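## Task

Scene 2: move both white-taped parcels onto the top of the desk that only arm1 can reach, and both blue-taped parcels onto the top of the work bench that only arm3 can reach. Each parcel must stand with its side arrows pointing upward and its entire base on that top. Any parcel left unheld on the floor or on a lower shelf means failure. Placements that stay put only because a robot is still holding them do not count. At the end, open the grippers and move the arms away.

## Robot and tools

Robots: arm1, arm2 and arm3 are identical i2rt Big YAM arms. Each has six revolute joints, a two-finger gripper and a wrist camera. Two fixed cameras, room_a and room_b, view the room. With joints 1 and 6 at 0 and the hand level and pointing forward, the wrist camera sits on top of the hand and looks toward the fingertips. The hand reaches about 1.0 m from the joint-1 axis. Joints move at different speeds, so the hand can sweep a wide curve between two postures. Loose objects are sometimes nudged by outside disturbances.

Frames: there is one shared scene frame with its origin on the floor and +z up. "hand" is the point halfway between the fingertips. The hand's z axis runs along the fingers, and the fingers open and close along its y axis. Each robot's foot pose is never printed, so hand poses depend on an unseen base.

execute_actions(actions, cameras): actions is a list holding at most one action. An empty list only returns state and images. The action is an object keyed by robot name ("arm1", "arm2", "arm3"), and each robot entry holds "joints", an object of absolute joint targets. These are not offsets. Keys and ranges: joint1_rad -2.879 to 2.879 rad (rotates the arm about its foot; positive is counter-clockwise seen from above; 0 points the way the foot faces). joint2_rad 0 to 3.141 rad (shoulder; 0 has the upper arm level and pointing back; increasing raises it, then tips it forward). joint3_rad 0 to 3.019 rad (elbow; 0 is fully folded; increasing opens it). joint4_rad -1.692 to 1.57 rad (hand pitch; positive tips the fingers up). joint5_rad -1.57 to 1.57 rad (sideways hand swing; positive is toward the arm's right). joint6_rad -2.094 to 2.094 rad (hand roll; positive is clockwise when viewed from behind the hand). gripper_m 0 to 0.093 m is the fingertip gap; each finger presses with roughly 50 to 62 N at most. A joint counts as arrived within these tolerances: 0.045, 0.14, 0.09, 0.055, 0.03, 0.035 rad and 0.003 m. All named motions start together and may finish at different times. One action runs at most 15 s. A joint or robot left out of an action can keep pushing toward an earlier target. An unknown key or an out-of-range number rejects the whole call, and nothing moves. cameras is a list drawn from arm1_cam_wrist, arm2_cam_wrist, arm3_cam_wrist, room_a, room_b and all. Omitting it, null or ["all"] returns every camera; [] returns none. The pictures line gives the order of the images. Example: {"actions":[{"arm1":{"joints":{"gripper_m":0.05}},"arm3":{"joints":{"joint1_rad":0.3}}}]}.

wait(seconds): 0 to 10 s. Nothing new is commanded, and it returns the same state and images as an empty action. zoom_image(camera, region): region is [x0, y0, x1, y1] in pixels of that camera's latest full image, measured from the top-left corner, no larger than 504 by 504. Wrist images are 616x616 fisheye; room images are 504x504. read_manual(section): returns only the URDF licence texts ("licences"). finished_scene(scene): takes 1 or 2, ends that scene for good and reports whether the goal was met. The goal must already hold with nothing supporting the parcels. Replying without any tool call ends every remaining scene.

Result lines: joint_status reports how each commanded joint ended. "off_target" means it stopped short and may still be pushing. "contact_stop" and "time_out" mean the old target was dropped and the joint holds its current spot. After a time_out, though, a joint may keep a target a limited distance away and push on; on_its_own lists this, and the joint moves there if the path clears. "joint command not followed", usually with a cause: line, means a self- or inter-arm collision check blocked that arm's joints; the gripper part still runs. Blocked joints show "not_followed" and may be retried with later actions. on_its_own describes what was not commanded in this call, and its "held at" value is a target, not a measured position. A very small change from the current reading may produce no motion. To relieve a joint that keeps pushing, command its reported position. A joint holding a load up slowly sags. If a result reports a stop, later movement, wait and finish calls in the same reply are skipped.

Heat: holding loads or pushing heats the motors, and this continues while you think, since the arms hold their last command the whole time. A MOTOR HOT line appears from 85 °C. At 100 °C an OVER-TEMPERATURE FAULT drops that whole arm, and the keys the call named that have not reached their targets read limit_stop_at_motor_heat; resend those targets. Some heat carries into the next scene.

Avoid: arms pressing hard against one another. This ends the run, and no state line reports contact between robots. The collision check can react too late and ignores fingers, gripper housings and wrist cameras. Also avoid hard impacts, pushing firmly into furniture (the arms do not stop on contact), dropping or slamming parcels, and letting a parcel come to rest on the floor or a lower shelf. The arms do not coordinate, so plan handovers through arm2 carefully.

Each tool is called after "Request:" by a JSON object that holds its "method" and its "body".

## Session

Request:
{"method": "execute_actions", "body": {"actions": []}}

Scene clock: 0.00 s.
arm1.joint_positions: joint1_rad=-0.231 joint2_rad=+0.486 joint3_rad=+1.349 joint4_rad=-1.596 joint5_rad=-0.253 joint6_rad=+0.284 gripper_m=+0.094
arm1.joint_status: not commanded
arm1.hand: x=+0.9220 y=-0.7553 z=+1.4171 quat_wxyz=(-0.274, -0.892, -0.184, +0.310) (m; scene frame)
arm2.joint_positions: joint1_rad=-0.696 joint2_rad=+0.352 joint3_rad=+1.349 joint4_rad=-1.436 joint5_rad=+0.222 joint6_rad=-0.399 gripper_m=+0.095
arm2.joint_status: not commanded
arm2.hand: x=+0.2273 y=+0.2733 z=+1.4499 quat_wxyz=(-0.540, +0.294, -0.785, +0.073) (m; scene frame)
arm3.joint_positions: joint1_rad=+0.212 joint2_rad=+0.426 joint3_rad=+1.330 joint4_rad=-1.501 joint5_rad=-0.216 joint6_rad=-0.004 gripper_m=+0.095
arm3.joint_status: not commanded
arm3.hand: x=-1.0865 y=+0.2380 z=+1.3679 quat_wxyz=(-0.401, -0.558, -0.682, +0.250) (m; scene frame)
pictures: arm1_cam_wrist, arm2_cam_wrist, arm3_cam_wrist, room_a, room_b
Images, in order (width x height): arm1_cam_wrist 616x616, arm2_cam_wrist 616x616, arm3_cam_wrist 616x616, room_a 504x504, room_b 504x504.

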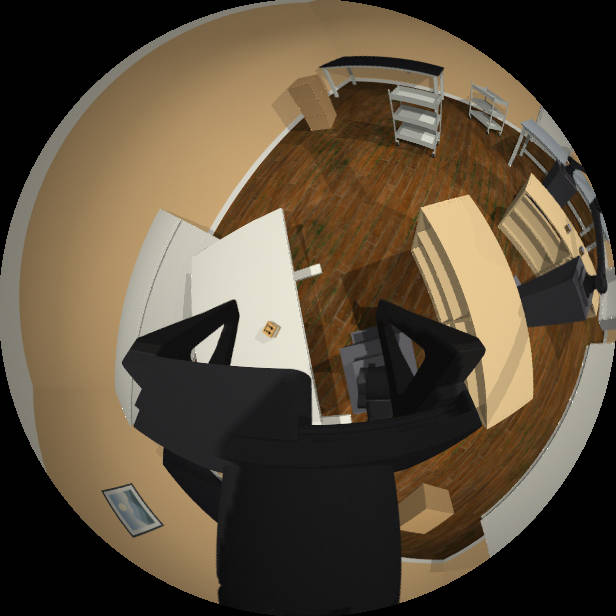

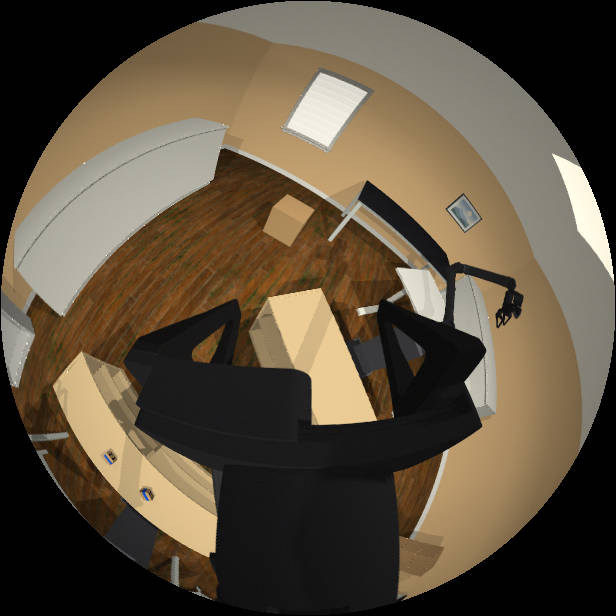

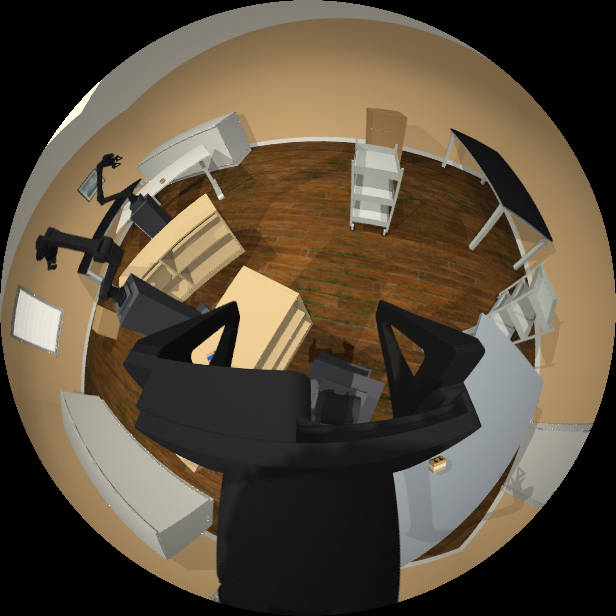

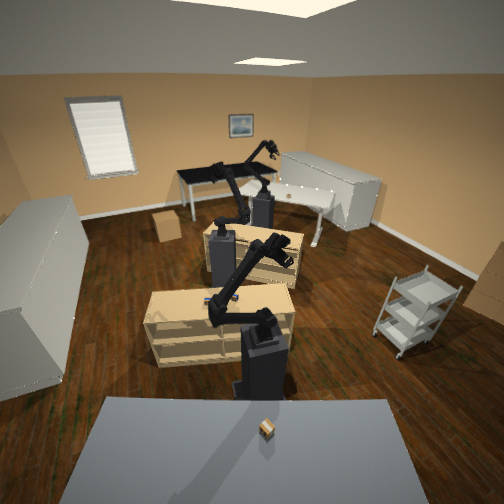

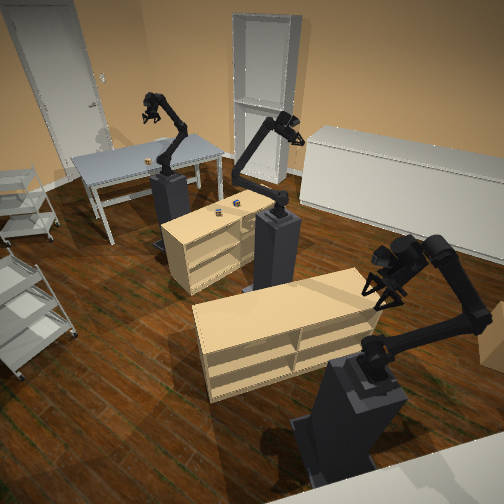

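Request:
{"method": "execute_actions", "body": {"actions": [{"arm1":{"joints":{"joint1_rad":0.9,"joint2_rad":1.5,"joint3_rad":1.3,"joint4_rad":-1.2,"joint5_rad":0,"joint6_rad":0}},"arm2":{"joints":{"joint1_rad":1.7,"joint2_rad":1.5,"joint3_rad":1.3,"joint4_rad":-1.2,"joint5_rad":0,"joint6_rad":0}},"arm3":{"joints":{"joint1_rad":-1.7,"joint2_rad":1.5,"joint3_rad":1.3,"joint4_rad":-1.2,"joint5_rad":0,"joint6_rad":0}}}]}}

Request:
{"method": "execute_actions", "body": {"actions": [{"arm1":{"joints":{"joint1_rad":0.7,"joint2_rad":1.85,"joint3_rad":1.4,"joint4_rad":-1.1}},"arm2":{"joints":{"joint1_rad":1.8,"joint2_rad":2.15,"joint3_rad":1.5,"joint4_rad":-0.9}},"arm3":{"joints":{"joint1_rad":-1.9,"joint2_rad":1.85,"joint3_rad":1.5,"joint4_rad":-1.2}}}]}}

Scene clock: 2.53 s.
arm1.joint_positions: joint1_rad=+0.907 joint2_rad=+1.516 joint3_rad=+1.276 joint4_rad=-1.207 joint5_rad=+0.000 joint6_rad=+0.009 gripper_m=+0.094
arm1.joint_status: all done
arm1.hand: x=+1.0945 y=-1.1037 z=+1.0996 quat_wxyz=(-0.052, -0.655, -0.753, +0.034) (m; scene frame)
arm2.joint_positions: joint1_rad=+1.706 joint2_rad=+1.516 joint3_rad=+1.284 joint4_rad=-1.206 joint5_rad=-0.001 joint6_rad=-0.008 gripper_m=+0.095
arm2.joint_status: all done
arm2.hand: x=-0.3459 y=+0.3881 z=+1.0841 quat_wxyz=(-0.014, +0.989, -0.133, -0.062) (m; scene frame)
arm3.joint_positions: joint1_rad=-1.704 joint2_rad=+1.525 joint3_rad=+1.296 joint4_rad=-1.206 joint5_rad=+0.000 joint6_rad=-0.004 gripper_m=+0.095
arm3.joint_status: all done
arm3.hand: x=-1.5972 y=+0.5043 z=+1.0423 quat_wxyz=(+0.010, -0.989, +0.132, +0.073) (m; scene frame)
pictures: arm1_cam_wrist, arm2_cam_wrist, arm3_cam_wrist, room_a, room_b
Images, in order (width x height): arm1_cam_wrist 616x616, arm2_cam_wrist 616x616, arm3_cam_wrist 616x616, room_a 504x504, room_b 504x504.

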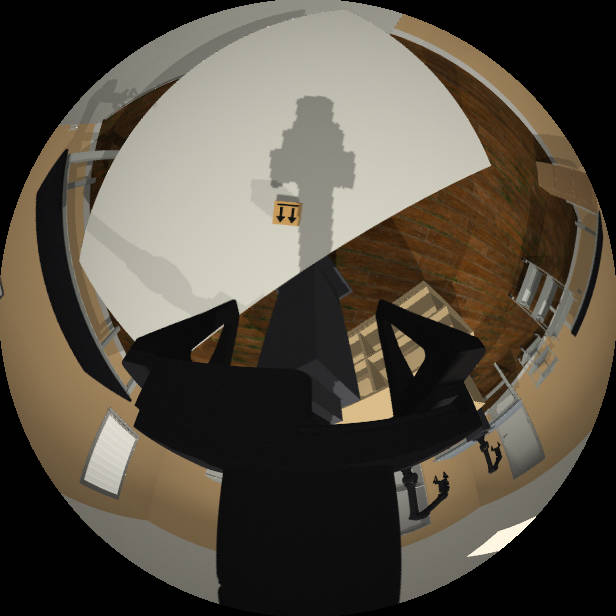

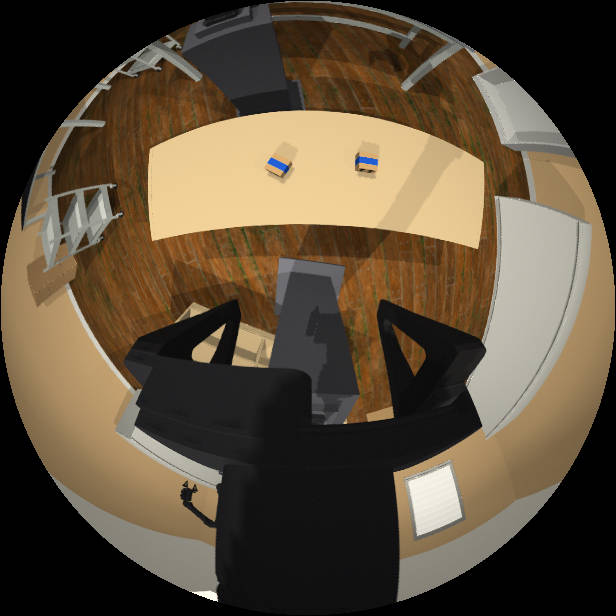

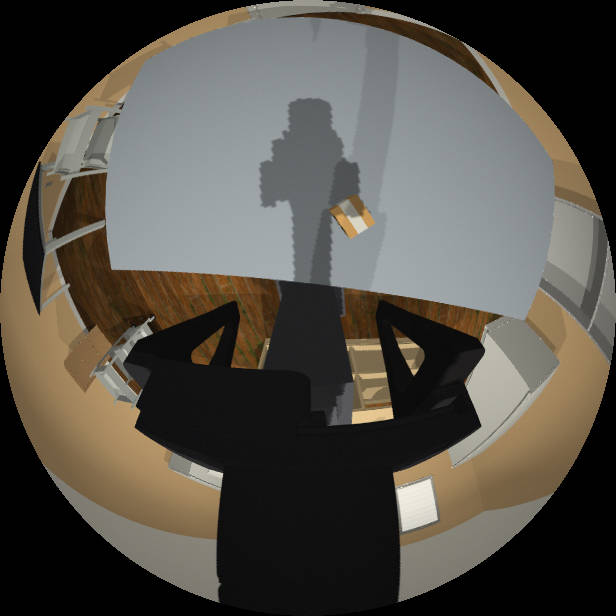

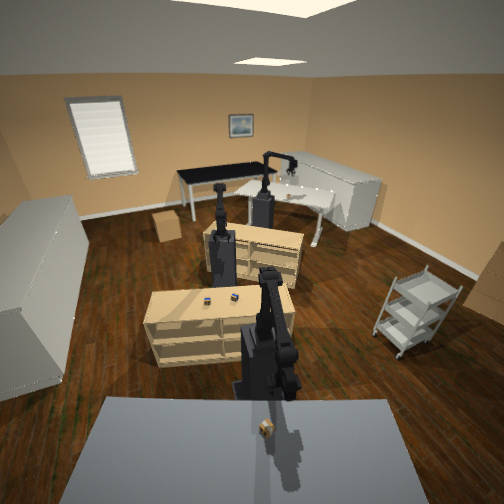

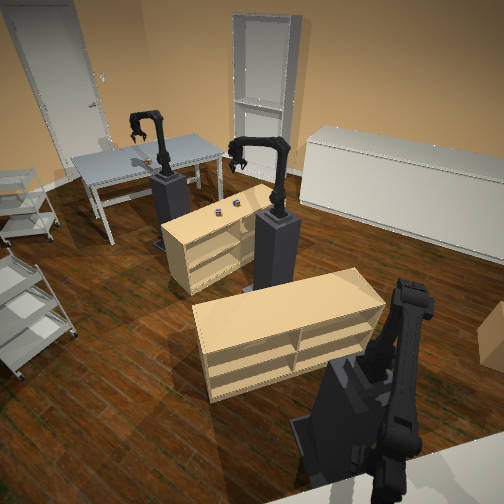

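Scene clock: 4.10 s.
arm1.joint_positions: joint1_rad=+0.696 joint2_rad=+1.881 joint3_rad=+1.374 joint4_rad=-1.107 joint5_rad=+0.000 joint6_rad=+0.009 gripper_m=+0.094
arm1.joint_status: all done
arm1.hand: x=+0.9944 y=-1.1626 z=+0.9594 quat_wxyz=(+0.011, -0.731, -0.682, -0.023) (m; scene frame)
arm2.joint_positions: joint1_rad=+1.806 joint2_rad=+2.162 joint3_rad=+1.470 joint4_rad=-0.912 joint5_rad=+0.000 joint6_rad=-0.006 gripper_m=+0.095
arm2.joint_status: all done
arm2.hand: x=-0.4548 y=+0.3624 z=+0.8199 quat_wxyz=(-0.004, +0.996, -0.084, +0.020) (m; scene frame)
arm3.joint_positions: joint1_rad=-1.907 joint2_rad=+1.877 joint3_rad=+1.461 joint4_rad=-1.205 joint5_rad=+0.000 joint6_rad=-0.004 gripper_m=+0.095
arm3.joint_status: all done
arm3.hand: x=-1.6170 y=+0.6221 z=+0.9323 quat_wxyz=(-0.006, -0.973, +0.232, -0.019) (m; scene frame)
pictures: arm1_cam_wrist, arm2_cam_wrist, arm3_cam_wrist, room_a, room_b
Images, in order (width x height): arm1_cam_wrist 616x616, arm2_cam_wrist 616x616, arm3_cam_wrist 616x616, room_a 504x504, room_b 504x504.

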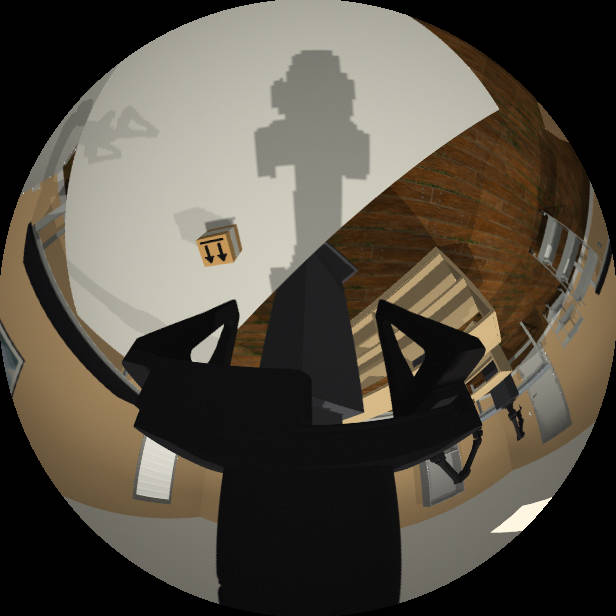

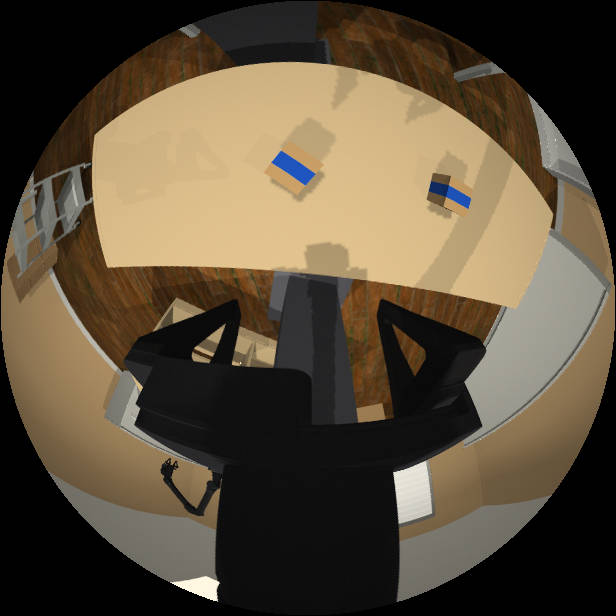

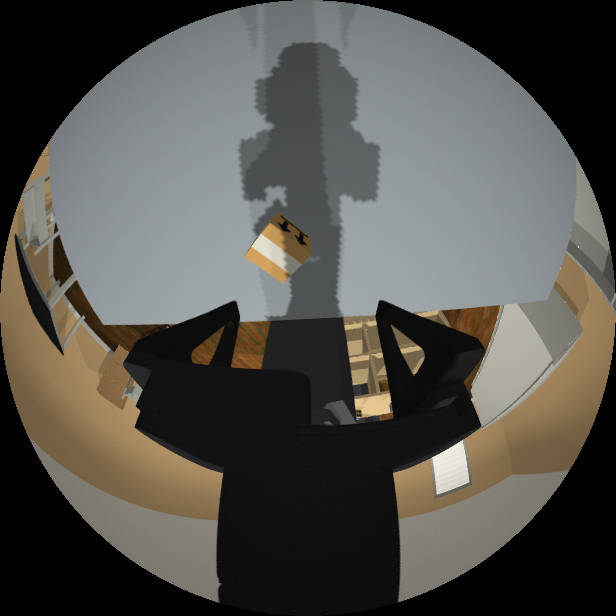

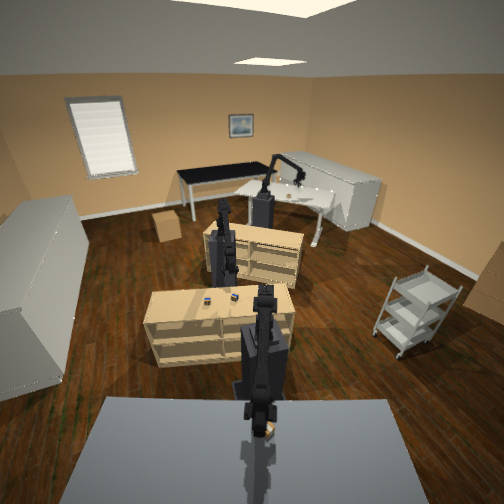

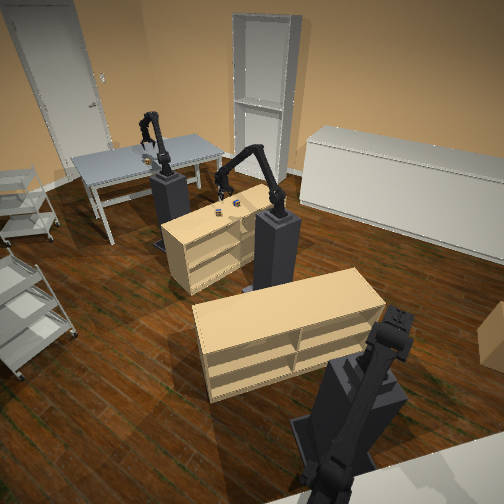

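Request:
{"method": "execute_actions", "body": {"actions": [{"arm1":{"joints":{"joint1_rad":1.0,"joint2_rad":2.01,"joint3_rad":1.22,"joint4_rad":-0.72,"joint6_rad":-1.45}},"arm2":{"joints":{"joint1_rad":1.63,"joint2_rad":2.35,"joint3_rad":1.5,"joint4_rad":-0.6}},"arm3":{"joints":{"joint1_rad":-1.845,"joint2_rad":1.85,"joint3_rad":1.36,"joint4_rad":-1.02,"joint6_rad":0.67}}}], "cameras": ["arm1_cam_wrist","arm2_cam_wrist","arm3_cam_wrist"]}}

Request:
{"method": "zoom_image", "body": {"camera": "arm2_cam_wrist", "region": [140,120,480,300]}}

Scene clock: 7.03 s.
arm1.joint_positions: joint1_rad=+1.000 joint2_rad=+2.040 joint3_rad=+1.196 joint4_rad=-0.735 joint5_rad=-0.001 joint6_rad=-1.439 gripper_m=+0.094
arm1.joint_status: all done
arm1.hand: x=+1.1507 y=-1.1287 z=+0.8290 quat_wxyz=(-0.008, +0.056, -0.998, -0.005) (m; scene frame)
arm2.joint_positions: joint1_rad=+1.634 joint2_rad=+2.367 joint3_rad=+1.481 joint4_rad=-0.615 joint5_rad=+0.001 joint6_rad=-0.006 gripper_m=+0.095
arm2.joint_status: all done
arm2.hand: x=-0.4499 y=+0.4673 z=+0.7086 quat_wxyz=(-0.012, +0.985, -0.170, -0.031) (m; scene frame)
arm3.joint_positions: joint1_rad=-1.840 joint2_rad=+1.868 joint3_rad=+1.356 joint4_rad=-1.037 joint5_rad=+0.000 joint6_rad=+0.659 gripper_m=+0.095
arm3.joint_status: all done
arm3.hand: x=-1.6309 y=+0.5889 z=+0.9009 quat_wxyz=(-0.003, -0.862, +0.507, +0.016) (m; scene frame)
pictures: arm1_cam_wrist, arm2_cam_wrist, arm3_cam_wrist
Images, in order (width x height): arm1_cam_wrist 616x616, arm2_cam_wrist 616x616, arm3_cam_wrist 616x616.

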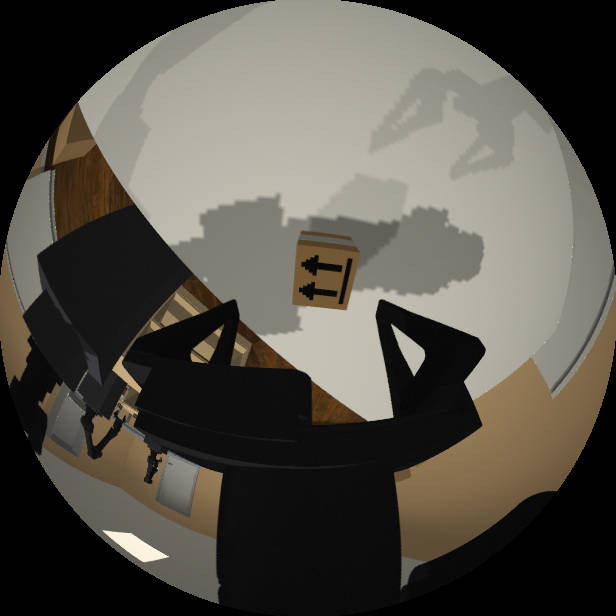

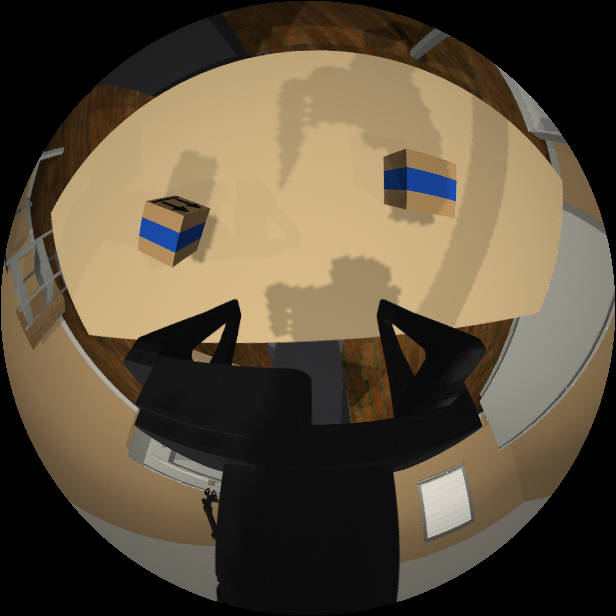

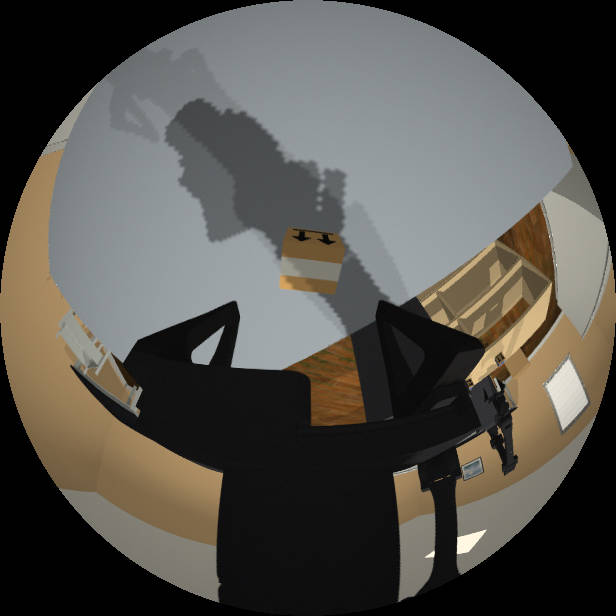

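Region (140, 120, 480, 300) of arm2_cam_wrist's 616x616 image, scaled by 1.482, with more detail than that image has; it fills the top 267 rows of this view, and the rest is white.

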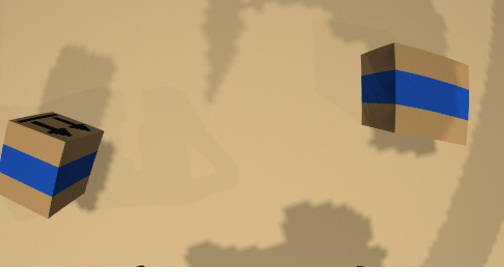

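Request:
{"method": "execute_actions", "body": {"actions": [{"arm1":{"joints":{"joint1_rad":0.985,"joint2_rad":2.22,"joint3_rad":1.28,"joint4_rad":-0.56,"joint6_rad":-1.32}},"arm2":{"joints":{"joint1_rad":1.5,"joint2_rad":1.9,"joint3_rad":1.0,"joint4_rad":-0.3}},"arm3":{"joints":{"joint2_rad":1.985,"joint3_rad":1.29,"joint4_rad":-0.82,"joint6_rad":0.78}}}], "cameras": ["arm1_cam_wrist","arm2_cam_wrist","arm3_cam_wrist"]}}

Request:
{"method": "zoom_image", "body": {"camera": "arm2_cam_wrist", "region": [140,120,400,280]}}

Scene clock: 9.13 s.
arm1.joint_positions: joint1_rad=+0.990 joint2_rad=+2.166 joint3_rad=+1.284 joint4_rad=-0.569 joint5_rad=-0.001 joint6_rad=-1.333 gripper_m=+0.094
arm1.joint_status: all done
arm1.hand: x=+1.1594 y=-1.1850 z=+0.7897 quat_wxyz=(-0.023, -0.003, -0.998, +0.056) (m; scene frame)
arm2.joint_positions: joint1_rad=+1.500 joint2_rad=+1.899 joint3_rad=+0.991 joint4_rad=-0.317 joint5_rad=+0.001 joint6_rad=-0.005 gripper_m=+0.095
arm2.joint_status: all done
arm2.hand: x=-0.3547 y=+0.5059 z=+0.8387 quat_wxyz=(-0.048, +0.958, -0.231, -0.164) (m; scene frame)
arm3.joint_positions: joint1_rad=-1.840 joint2_rad=+2.010 joint3_rad=+1.283 joint4_rad=-0.836 joint5_rad=+0.000 joint6_rad=+0.769 gripper_m=+0.095
arm3.joint_status: all done
arm3.hand: x=-1.6278 y=+0.5873 z=+0.8057 quat_wxyz=(-0.003, -0.832, +0.554, +0.009) (m; scene frame)
pictures: arm1_cam_wrist, arm2_cam_wrist, arm3_cam_wrist
Images, in order (width x height): arm1_cam_wrist 616x616, arm2_cam_wrist 616x616, arm3_cam_wrist 616x616.

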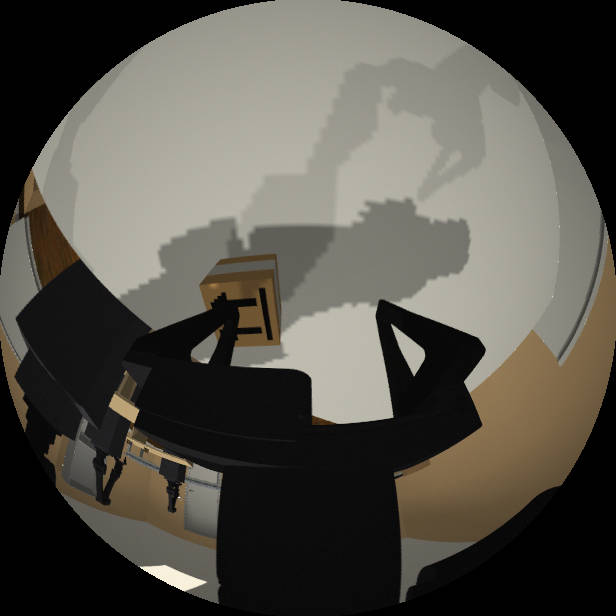

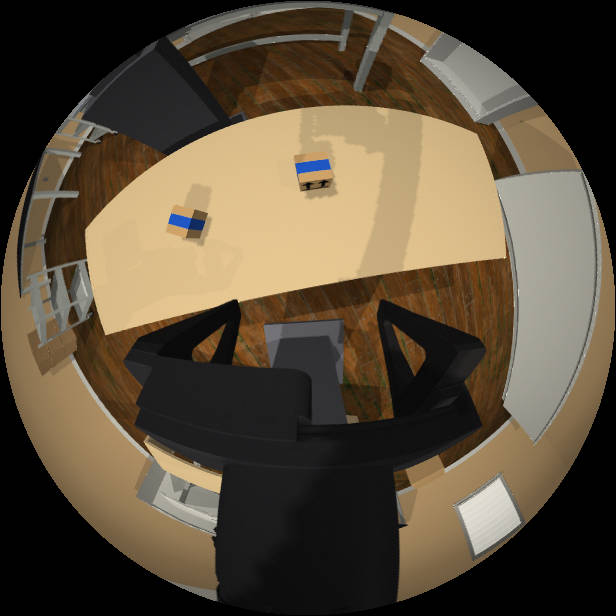

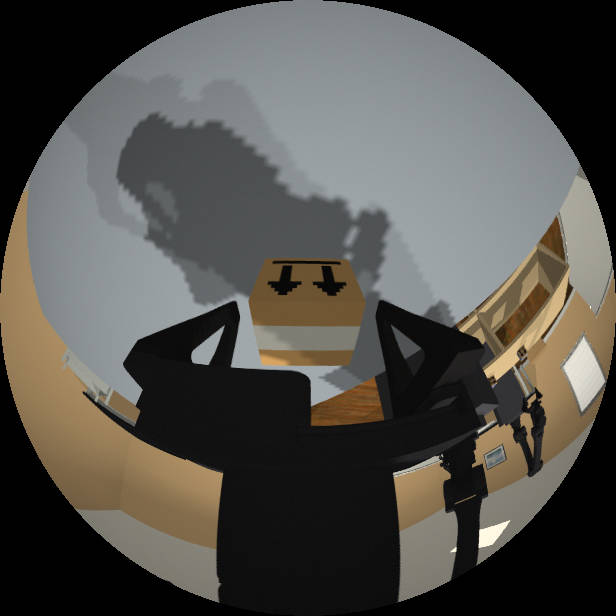

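Region (140, 120, 400, 280) of arm2_cam_wrist's 616x616 image, scaled by 1.938, with more detail than that image has; it fills the top 310 rows of this view, and the rest is white.

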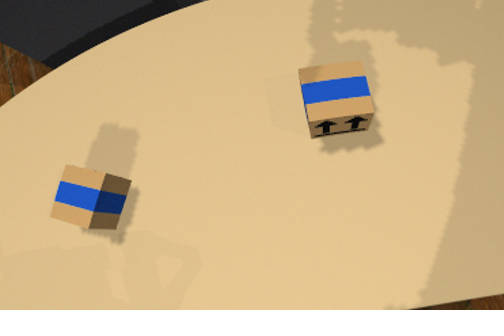

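Request:
{"method": "execute_actions", "body": {"actions": [{"arm1":{"joints":{"joint2_rad":2.07}},"arm3":{"joints":{"gripper_m":0.03}},"arm2":{"joints":{"joint1_rad":1.0,"joint2_rad":1.5,"joint3_rad":1.1,"joint4_rad":-1.1}}}], "cameras": []}}

Request:
{"method": "execute_actions", "body": {"actions": [{"arm1":{"joints":{"joint3_rad":1.255,"joint4_rad":-0.71,"joint2_rad":2.09}},"arm3":{"joints":{"joint2_rad":1.75,"joint4_rad":-1.0}}}], "cameras": ["arm1_cam_wrist"]}}

Scene clock: 11.10 s.
arm1.joint_positions: joint1_rad=+0.990 joint2_rad=+2.090 joint3_rad=+1.269 joint4_rad=-0.569 joint5_rad=-0.001 joint6_rad=-1.330 gripper_m=+0.094
arm1.joint_status: all done
arm1.hand: x=+1.1612 y=-1.1956 z=+0.8269 quat_wxyz=(-0.030, -0.005, -0.996, +0.086) (m; scene frame)
arm2.joint_positions: joint1_rad=+0.994 joint2_rad=+1.500 joint3_rad=+1.088 joint4_rad=-1.087 joint5_rad=+0.002 joint6_rad=-0.005 gripper_m=+0.095
arm2.joint_status: all done
arm2.hand: x=-0.1264 y=+0.6195 z=+1.0221 quat_wxyz=(-0.024, +0.881, -0.471, -0.030) (m; scene frame)
arm3.joint_positions: joint1_rad=-1.840 joint2_rad=+2.010 joint3_rad=+1.283 joint4_rad=-0.836 joint5_rad=+0.000 joint6_rad=+0.770 gripper_m=+0.055
arm3.joint_status: gripper_m off_target (ended at +0.055, target +0.030)
arm3.hand: x=-1.6279 y=+0.5873 z=+0.8057 quat_wxyz=(-0.003, -0.832, +0.554, +0.009) (m; scene frame)
pictures: none
No camera images: the call's "cameras" was empty. Leave "cameras" out to get every camera's image.

Scene clock: 12.33 s.
arm1.joint_positions: joint1_rad=+0.990 joint2_rad=+2.090 joint3_rad=+1.247 joint4_rad=-0.697 joint5_rad=-0.001 joint6_rad=-1.330 gripper_m=+0.094
arm1.joint_status: all done
arm1.hand: x=+1.1515 y=-1.1540 z=+0.8174 quat_wxyz=(-0.012, -0.004, -1.000, +0.013) (m; scene frame)
arm2.joint_positions: joint1_rad=+0.994 joint2_rad=+1.500 joint3_rad=+1.088 joint4_rad=-1.087 joint5_rad=+0.002 joint6_rad=-0.005 gripper_m=+0.095
arm2.joint_status: not commanded
arm2.hand: x=-0.1264 y=+0.6195 z=+1.0221 quat_wxyz=(-0.024, +0.881, -0.471, -0.030) (m; scene frame)
arm3.joint_positions: joint1_rad=-1.840 joint2_rad=+1.749 joint3_rad=+1.283 joint4_rad=-0.986 joint5_rad=+0.000 joint6_rad=+0.770 gripper_m=+0.055
arm3.joint_status: all done
arm3.hand: x=-1.6213 y=+0.5849 z=+0.9362 quat_wxyz=(-0.013, -0.831, +0.553, +0.063) (m; scene frame)
pictures: arm1_cam_wrist
Images, in order (width x height): arm1_cam_wrist 616x616.

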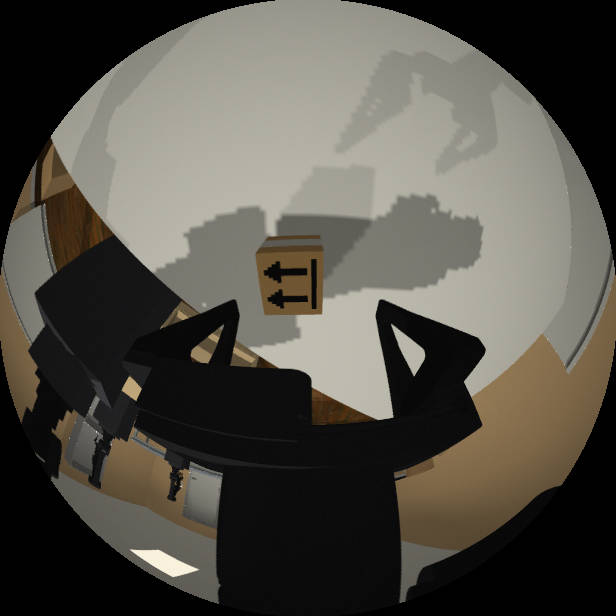

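Request:
{"method": "execute_actions", "body": {"actions": [{"arm1":{"joints":{"joint2_rad":2.145,"joint4_rad":-0.665,"joint6_rad":-1.365}},"arm3":{"joints":{"joint1_rad":1.34,"joint3_rad":1.77,"joint4_rad":-0.9,"joint6_rad":-0.55}}}], "cameras": ["arm1_cam_wrist"]}}

Request:
{"method": "execute_actions", "body": {"actions": [{"arm1":{"joints":{"joint2_rad":2.2,"joint4_rad":-0.6}},"arm3":{"joints":{"joint2_rad":2.38}}}], "cameras": ["arm1_cam_wrist","arm3_cam_wrist","room_b"]}}

Scene clock: 15.43 s.
arm1.joint_positions: joint1_rad=+0.990 joint2_rad=+2.148 joint3_rad=+1.247 joint4_rad=-0.679 joint5_rad=-0.001 joint6_rad=-1.355 gripper_m=+0.094
arm1.joint_status: all done
arm1.hand: x=+1.1497 y=-1.1440 z=+0.7882 quat_wxyz=(-0.008, +0.008, -1.000, -0.006) (m; scene frame)
arm2.joint_positions: joint1_rad=+0.994 joint2_rad=+1.500 joint3_rad=+1.088 joint4_rad=-1.087 joint5_rad=+0.002 joint6_rad=-0.005 gripper_m=+0.095
arm2.joint_status: not commanded
arm2.hand: x=-0.1264 y=+0.6195 z=+1.0221 quat_wxyz=(-0.024, +0.881, -0.471, -0.030) (m; scene frame)
arm3.joint_positions: joint1_rad=+1.348 joint2_rad=+1.777 joint3_rad=+1.732 joint4_rad=-0.902 joint5_rad=-0.002 joint6_rad=-0.540 gripper_m=+0.055
arm3.joint_status: all done
arm3.hand: x=-0.4894 y=+0.1335 z=+1.1186 quat_wxyz=(-0.271, +0.087, -0.949, +0.131) (m; scene frame)
pictures: arm1_cam_wrist
Images, in order (width x height): arm1_cam_wrist 616x616.

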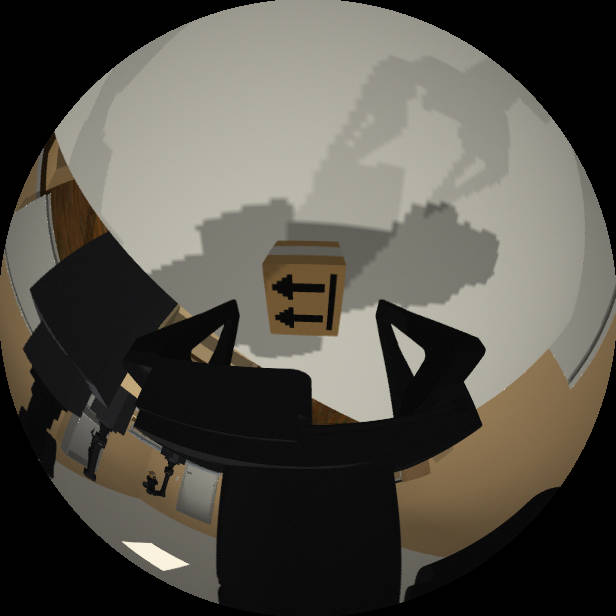

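Scene clock: 17.20 s.
arm1.joint_positions: joint1_rad=+0.990 joint2_rad=+2.201 joint3_rad=+1.247 joint4_rad=-0.614 joint5_rad=-0.001 joint6_rad=-1.355 gripper_m=+0.094
arm1.joint_status: all done
arm1.hand: x=+1.1504 y=-1.1451 z=+0.7617 quat_wxyz=(-0.009, +0.008, -1.000, +0.000) (m; scene frame)
arm2.joint_positions: joint1_rad=+0.994 joint2_rad=+1.500 joint3_rad=+1.088 joint4_rad=-1.087 joint5_rad=+0.002 joint6_rad=-0.005 gripper_m=+0.095
arm2.joint_status: not commanded
arm2.hand: x=-0.1264 y=+0.6195 z=+1.0221 quat_wxyz=(-0.024, +0.881, -0.471, -0.030) (m; scene frame)
arm3.joint_positions: joint1_rad=+1.348 joint2_rad=+2.402 joint3_rad=+1.742 joint4_rad=-0.902 joint5_rad=-0.002 joint6_rad=-0.540 gripper_m=+0.055
arm3.joint_status: all done
arm3.hand: x=-0.5312 y=+0.1482 z=+0.7040 quat_wxyz=(+0.001, +0.090, -0.996, +0.000) (m; scene frame)
pictures: arm1_cam_wrist, arm3_cam_wrist, room_b
Images, in order (width x height): arm1_cam_wrist 616x616, arm3_cam_wrist 616x616, room_b 504x504.

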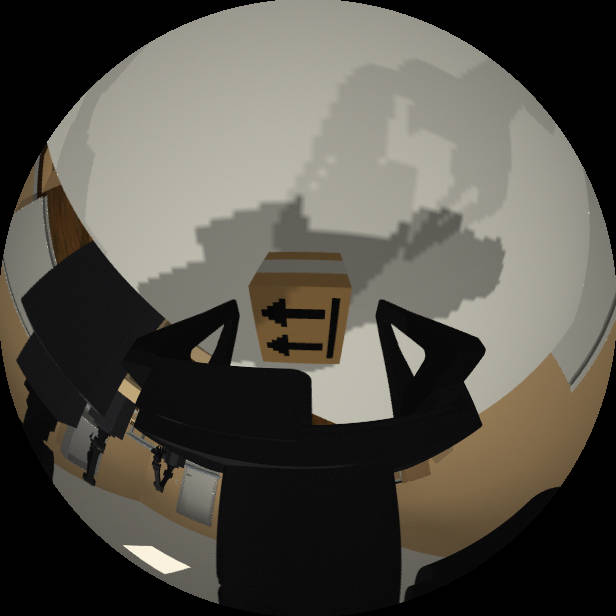

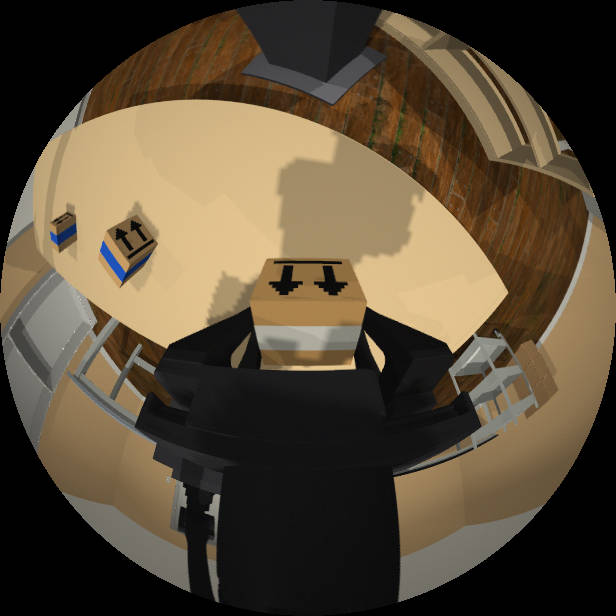

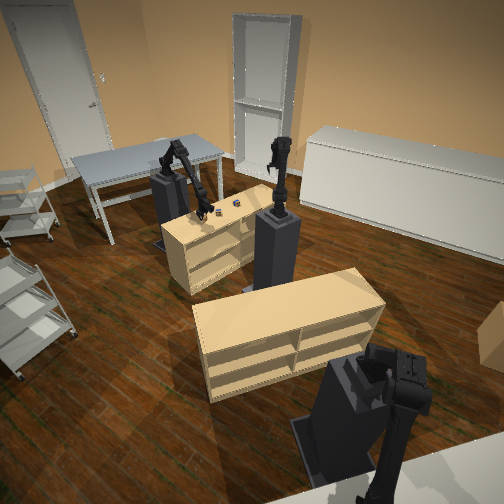

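Request:
{"method": "execute_actions", "body": {"actions": [{"arm1":{"joints":{"joint2_rad":2.225}},"arm3":{"joints":{"joint2_rad":2.46,"joint4_rad":-0.83}}}], "cameras": []}}

Request:
{"method": "execute_actions", "body": {"actions": [{"arm1":{"joints":{"gripper_m":0.03}},"arm3":{"joints":{"joint2_rad":2.505,"joint4_rad":-0.8}}}], "cameras": []}}

Request:
{"method": "execute_actions", "body": {"actions": [{"arm1":{"joints":{"joint2_rad":2.14,"joint4_rad":-0.66}}}], "cameras": ["arm1_cam_wrist","arm3_cam_wrist"]}}

Scene clock: 18.53 s.
arm1.joint_positions: joint1_rad=+0.990 joint2_rad=+2.217 joint3_rad=+1.247 joint4_rad=-0.614 joint5_rad=-0.001 joint6_rad=-1.355 gripper_m=+0.094
arm1.joint_status: all done
arm1.hand: x=+1.1494 y=-1.1403 z=+0.7536 quat_wxyz=(-0.007, +0.008, -1.000, -0.008) (m; scene frame)
arm2.joint_positions: joint1_rad=+0.994 joint2_rad=+1.500 joint3_rad=+1.088 joint4_rad=-1.087 joint5_rad=+0.002 joint6_rad=-0.005 gripper_m=+0.095
arm2.joint_status: not commanded
arm2.hand: x=-0.1264 y=+0.6195 z=+1.0221 quat_wxyz=(-0.024, +0.881, -0.471, -0.030) (m; scene frame)
arm3.joint_positions: joint1_rad=+1.348 joint2_rad=+2.473 joint3_rad=+1.742 joint4_rad=-0.844 joint5_rad=-0.002 joint6_rad=-0.540 gripper_m=+0.055
arm3.joint_status: all done
arm3.hand: x=-0.5382 y=+0.1507 z=+0.6594 quat_wxyz=(+0.007, +0.090, -0.996, -0.003) (m; scene frame)
pictures: none
No camera images: the call's "cameras" was empty. Leave "cameras" out to get every camera's image.

Scene clock: 19.17 s.
arm1.joint_positions: joint1_rad=+0.990 joint2_rad=+2.217 joint3_rad=+1.247 joint4_rad=-0.614 joint5_rad=-0.001 joint6_rad=-1.355 gripper_m=+0.049
arm1.joint_status: gripper_m off_target (ended at +0.049, target +0.030)
arm1.hand: x=+1.1494 y=-1.1405 z=+0.7536 quat_wxyz=(-0.007, +0.009, -1.000, -0.008) (m; scene frame)
arm2.joint_positions: joint1_rad=+0.994 joint2_rad=+1.500 joint3_rad=+1.088 joint4_rad=-1.087 joint5_rad=+0.002 joint6_rad=-0.005 gripper_m=+0.095
arm2.joint_status: not commanded
arm2.hand: x=-0.1264 y=+0.6195 z=+1.0221 quat_wxyz=(-0.024, +0.881, -0.471, -0.030) (m; scene frame)
arm3.joint_positions: joint1_rad=+1.348 joint2_rad=+2.477 joint3_rad=+1.742 joint4_rad=-0.823 joint5_rad=-0.002 joint6_rad=-0.540 gripper_m=+0.055
arm3.joint_status: all done
arm3.hand: x=-0.5345 y=+0.1493 z=+0.6570 quat_wxyz=(-0.001, +0.090, -0.996, +0.001) (m; scene frame)
pictures: none
No camera images: the call's "cameras" was empty. Leave "cameras" out to get every camera's image.

Scene clock: 20.03 s.
arm1.joint_positions: joint1_rad=+0.990 joint2_rad=+2.167 joint3_rad=+1.246 joint4_rad=-0.647 joint5_rad=-0.001 joint6_rad=-1.355 gripper_m=+0.049
arm1.joint_status: all done
arm1.hand: x=+1.1503 y=-1.1458 z=+0.7783 quat_wxyz=(-0.009, +0.008, -1.000, -0.001) (m; scene frame)
arm2.joint_positions: joint1_rad=+0.994 joint2_rad=+1.500 joint3_rad=+1.088 joint4_rad=-1.087 joint5_rad=+0.002 joint6_rad=-0.005 gripper_m=+0.095
arm2.joint_status: not commanded
arm2.hand: x=-0.1264 y=+0.6195 z=+1.0221 quat_wxyz=(-0.024, +0.881, -0.471, -0.030) (m; scene frame)
arm3.joint_positions: joint1_rad=+1.348 joint2_rad=+2.477 joint3_rad=+1.742 joint4_rad=-0.823 joint5_rad=-0.002 joint6_rad=-0.540 gripper_m=+0.055
arm3.joint_status: not commanded
arm3.hand: x=-0.5345 y=+0.1493 z=+0.6570 quat_wxyz=(-0.001, +0.090, -0.996, +0.001) (m; scene frame)
pictures: arm1_cam_wrist, arm3_cam_wrist
Images, in order (width x height): arm1_cam_wrist 616x616, arm3_cam_wrist 616x616.

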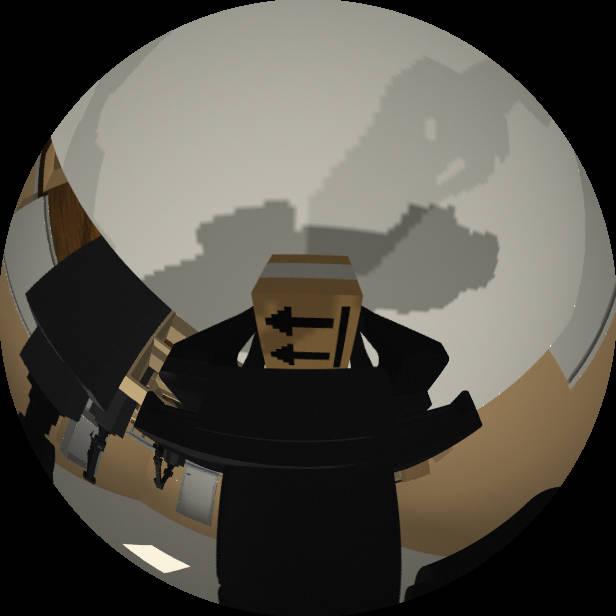

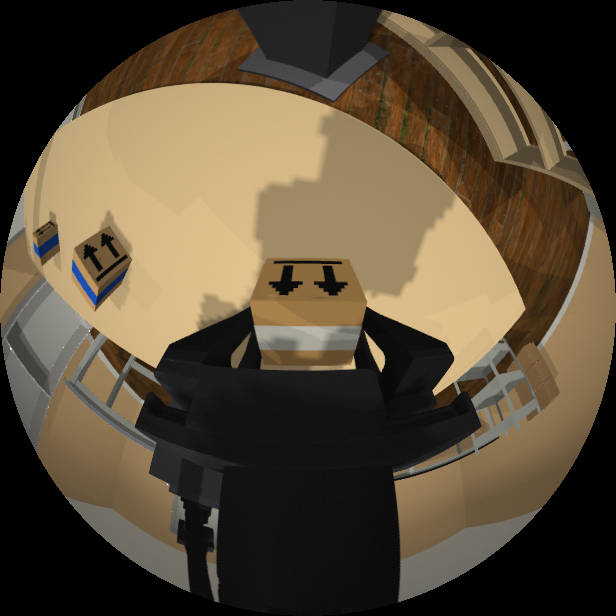

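Request:
{"method": "execute_actions", "body": {"actions": [{"arm1":{"joints":{"joint6_rad":1.58}},"arm3":{"joints":{"joint2_rad":2.47,"gripper_m":0.093}}}], "cameras": []}}

Request:
{"method": "execute_actions", "body": {"actions": [{"arm1":{"joints":{"joint2_rad":2.225,"joint4_rad":-0.6}},"arm3":{"joints":{"joint2_rad":2.2,"joint4_rad":-1.0}}}], "cameras": []}}

Request:
{"method": "execute_actions", "body": {"actions": [{"arm1":{"joints":{"gripper_m":0.093}},"arm3":{"joints":{"joint1_rad":1.74,"joint2_rad":2.29,"joint3_rad":1.68,"joint4_rad":-1.09,"joint5_rad":0.19,"joint6_rad":-0.79}}}], "cameras": ["arm3_cam_wrist"]}}

Request:
{"method": "execute_actions", "body": {"actions": [{"arm1":{"joints":{"joint2_rad":2.02,"joint4_rad":-0.8}}}], "cameras": ["arm1_cam_wrist"]}}

Scene clock: 23.13 s.
arm1.joint_positions: joint1_rad=+0.990 joint2_rad=+2.167 joint3_rad=+1.246 joint4_rad=-0.647 joint5_rad=-0.001 joint6_rad=+1.569 gripper_m=+0.049
arm1.joint_status: all done
arm1.hand: x=+1.1503 y=-1.1458 z=+0.7783 quat_wxyz=(+0.000, -0.993, -0.117, -0.009) (m; scene frame)
arm2.joint_positions: joint1_rad=+0.994 joint2_rad=+1.500 joint3_rad=+1.088 joint4_rad=-1.087 joint5_rad=+0.002 joint6_rad=-0.005 gripper_m=+0.095
arm2.joint_status: not commanded
arm2.hand: x=-0.1264 y=+0.6195 z=+1.0221 quat_wxyz=(-0.024, +0.881, -0.471, -0.030) (m; scene frame)
arm3.joint_positions: joint1_rad=+1.348 joint2_rad=+2.477 joint3_rad=+1.742 joint4_rad=-0.815 joint5_rad=-0.002 joint6_rad=-0.540 gripper_m=+0.093
arm3.joint_status: all done
arm3.hand: x=-0.5327 y=+0.1486 z=+0.6570 quat_wxyz=(-0.004, +0.090, -0.996, +0.002) (m; scene frame)
pictures: none
No camera images: the call's "cameras" was empty. Leave "cameras" out to get every camera's image.

Scene clock: 24.53 s.
arm1.joint_positions: joint1_rad=+0.990 joint2_rad=+2.216 joint3_rad=+1.246 joint4_rad=-0.614 joint5_rad=-0.002 joint6_rad=+1.571 gripper_m=+0.049
arm1.joint_status: all done
arm1.hand: x=+1.1496 y=-1.1400 z=+0.7540 quat_wxyz=(+0.007, -0.993, -0.116, -0.008) (m; scene frame)
arm2.joint_positions: joint1_rad=+0.994 joint2_rad=+1.500 joint3_rad=+1.088 joint4_rad=-1.087 joint5_rad=+0.002 joint6_rad=-0.005 gripper_m=+0.095
arm2.joint_status: not commanded
arm2.hand: x=-0.1264 y=+0.6195 z=+1.0221 quat_wxyz=(-0.024, +0.881, -0.471, -0.030) (m; scene frame)
arm3.joint_positions: joint1_rad=+1.348 joint2_rad=+2.203 joint3_rad=+1.749 joint4_rad=-0.987 joint5_rad=-0.002 joint6_rad=-0.540 gripper_m=+0.093
arm3.joint_status: all done
arm3.hand: x=-0.5068 y=+0.1394 z=+0.8329 quat_wxyz=(-0.054, +0.090, -0.994, +0.026) (m; scene frame)
pictures: none
No camera images: the call's "cameras" was empty. Leave "cameras" out to get every camera's image.

Scene clock: 26.07 s.
arm1.joint_positions: joint1_rad=+0.990 joint2_rad=+2.218 joint3_rad=+1.246 joint4_rad=-0.613 joint5_rad=-0.002 joint6_rad=+1.571 gripper_m=+0.093
arm1.joint_status: all done
arm1.hand: x=+1.1496 y=-1.1396 z=+0.7529 quat_wxyz=(+0.008, -0.993, -0.116, -0.008) (m; scene frame)
arm2.joint_positions: joint1_rad=+0.994 joint2_rad=+1.500 joint3_rad=+1.088 joint4_rad=-1.087 joint5_rad=+0.002 joint6_rad=-0.005 gripper_m=+0.095
arm2.joint_status: not commanded
arm2.hand: x=-0.1264 y=+0.6195 z=+1.0221 quat_wxyz=(-0.024, +0.881, -0.471, -0.030) (m; scene frame)
arm3.joint_positions: joint1_rad=+1.732 joint2_rad=+2.317 joint3_rad=+1.677 joint4_rad=-1.075 joint5_rad=+0.188 joint6_rad=-0.779 gripper_m=+0.093
arm3.joint_status: all done
arm3.hand: x=-0.5393 y=+0.3593 z=+0.7432 quat_wxyz=(+0.106, +0.395, -0.911, +0.058) (m; scene frame)
pictures: arm3_cam_wrist
Images, in order (width x height): arm3_cam_wrist 616x616.

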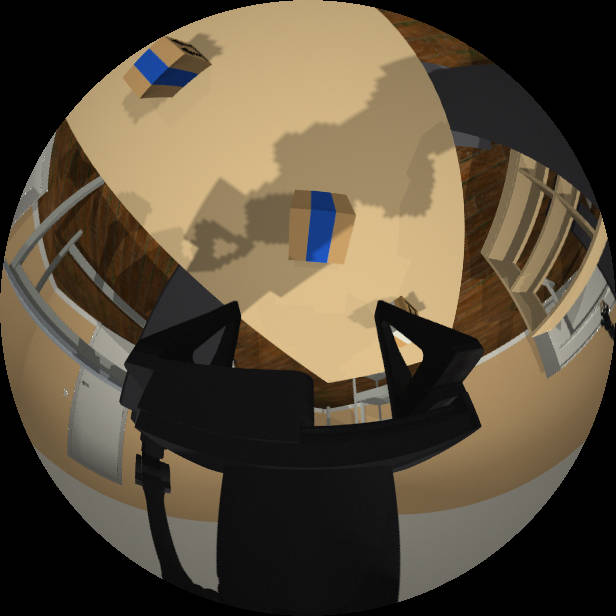

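Scene clock: 27.13 s.
arm1.joint_positions: joint1_rad=+0.990 joint2_rad=+2.012 joint3_rad=+1.240 joint4_rad=-0.787 joint5_rad=-0.002 joint6_rad=+1.571 gripper_m=+0.093
arm1.joint_status: all done
arm1.hand: x=+1.1491 y=-1.1449 z=+0.8539 quat_wxyz=(-0.005, -0.993, -0.116, -0.010) (m; scene frame)
arm2.joint_positions: joint1_rad=+0.994 joint2_rad=+1.500 joint3_rad=+1.088 joint4_rad=-1.087 joint5_rad=+0.002 joint6_rad=-0.005 gripper_m=+0.095
arm2.joint_status: not commanded
arm2.hand: x=-0.1264 y=+0.6195 z=+1.0221 quat_wxyz=(-0.024, +0.881, -0.471, -0.030) (m; scene frame)
arm3.joint_positions: joint1_rad=+1.732 joint2_rad=+2.317 joint3_rad=+1.677 joint4_rad=-1.075 joint5_rad=+0.188 joint6_rad=-0.779 gripper_m=+0.093
arm3.joint_status: not commanded
arm3.hand: x=-0.5393 y=+0.3593 z=+0.7432 quat_wxyz=(+0.106, +0.395, -0.911, +0.058) (m; scene frame)
pictures: arm1_cam_wrist
Images, in order (width x height): arm1_cam_wrist 616x616.

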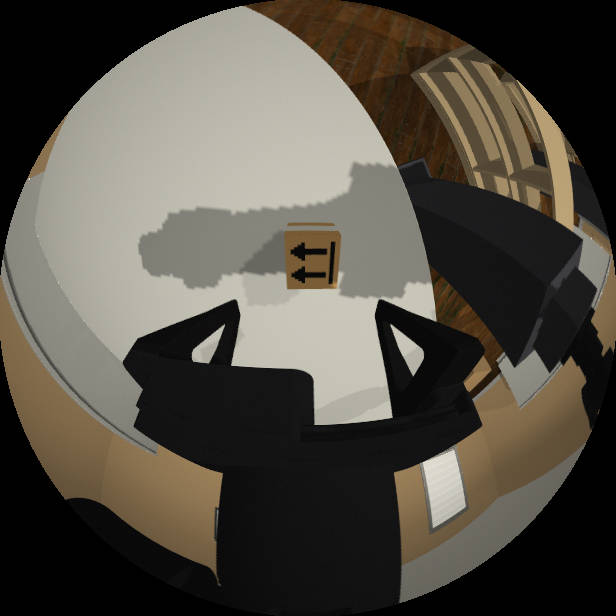

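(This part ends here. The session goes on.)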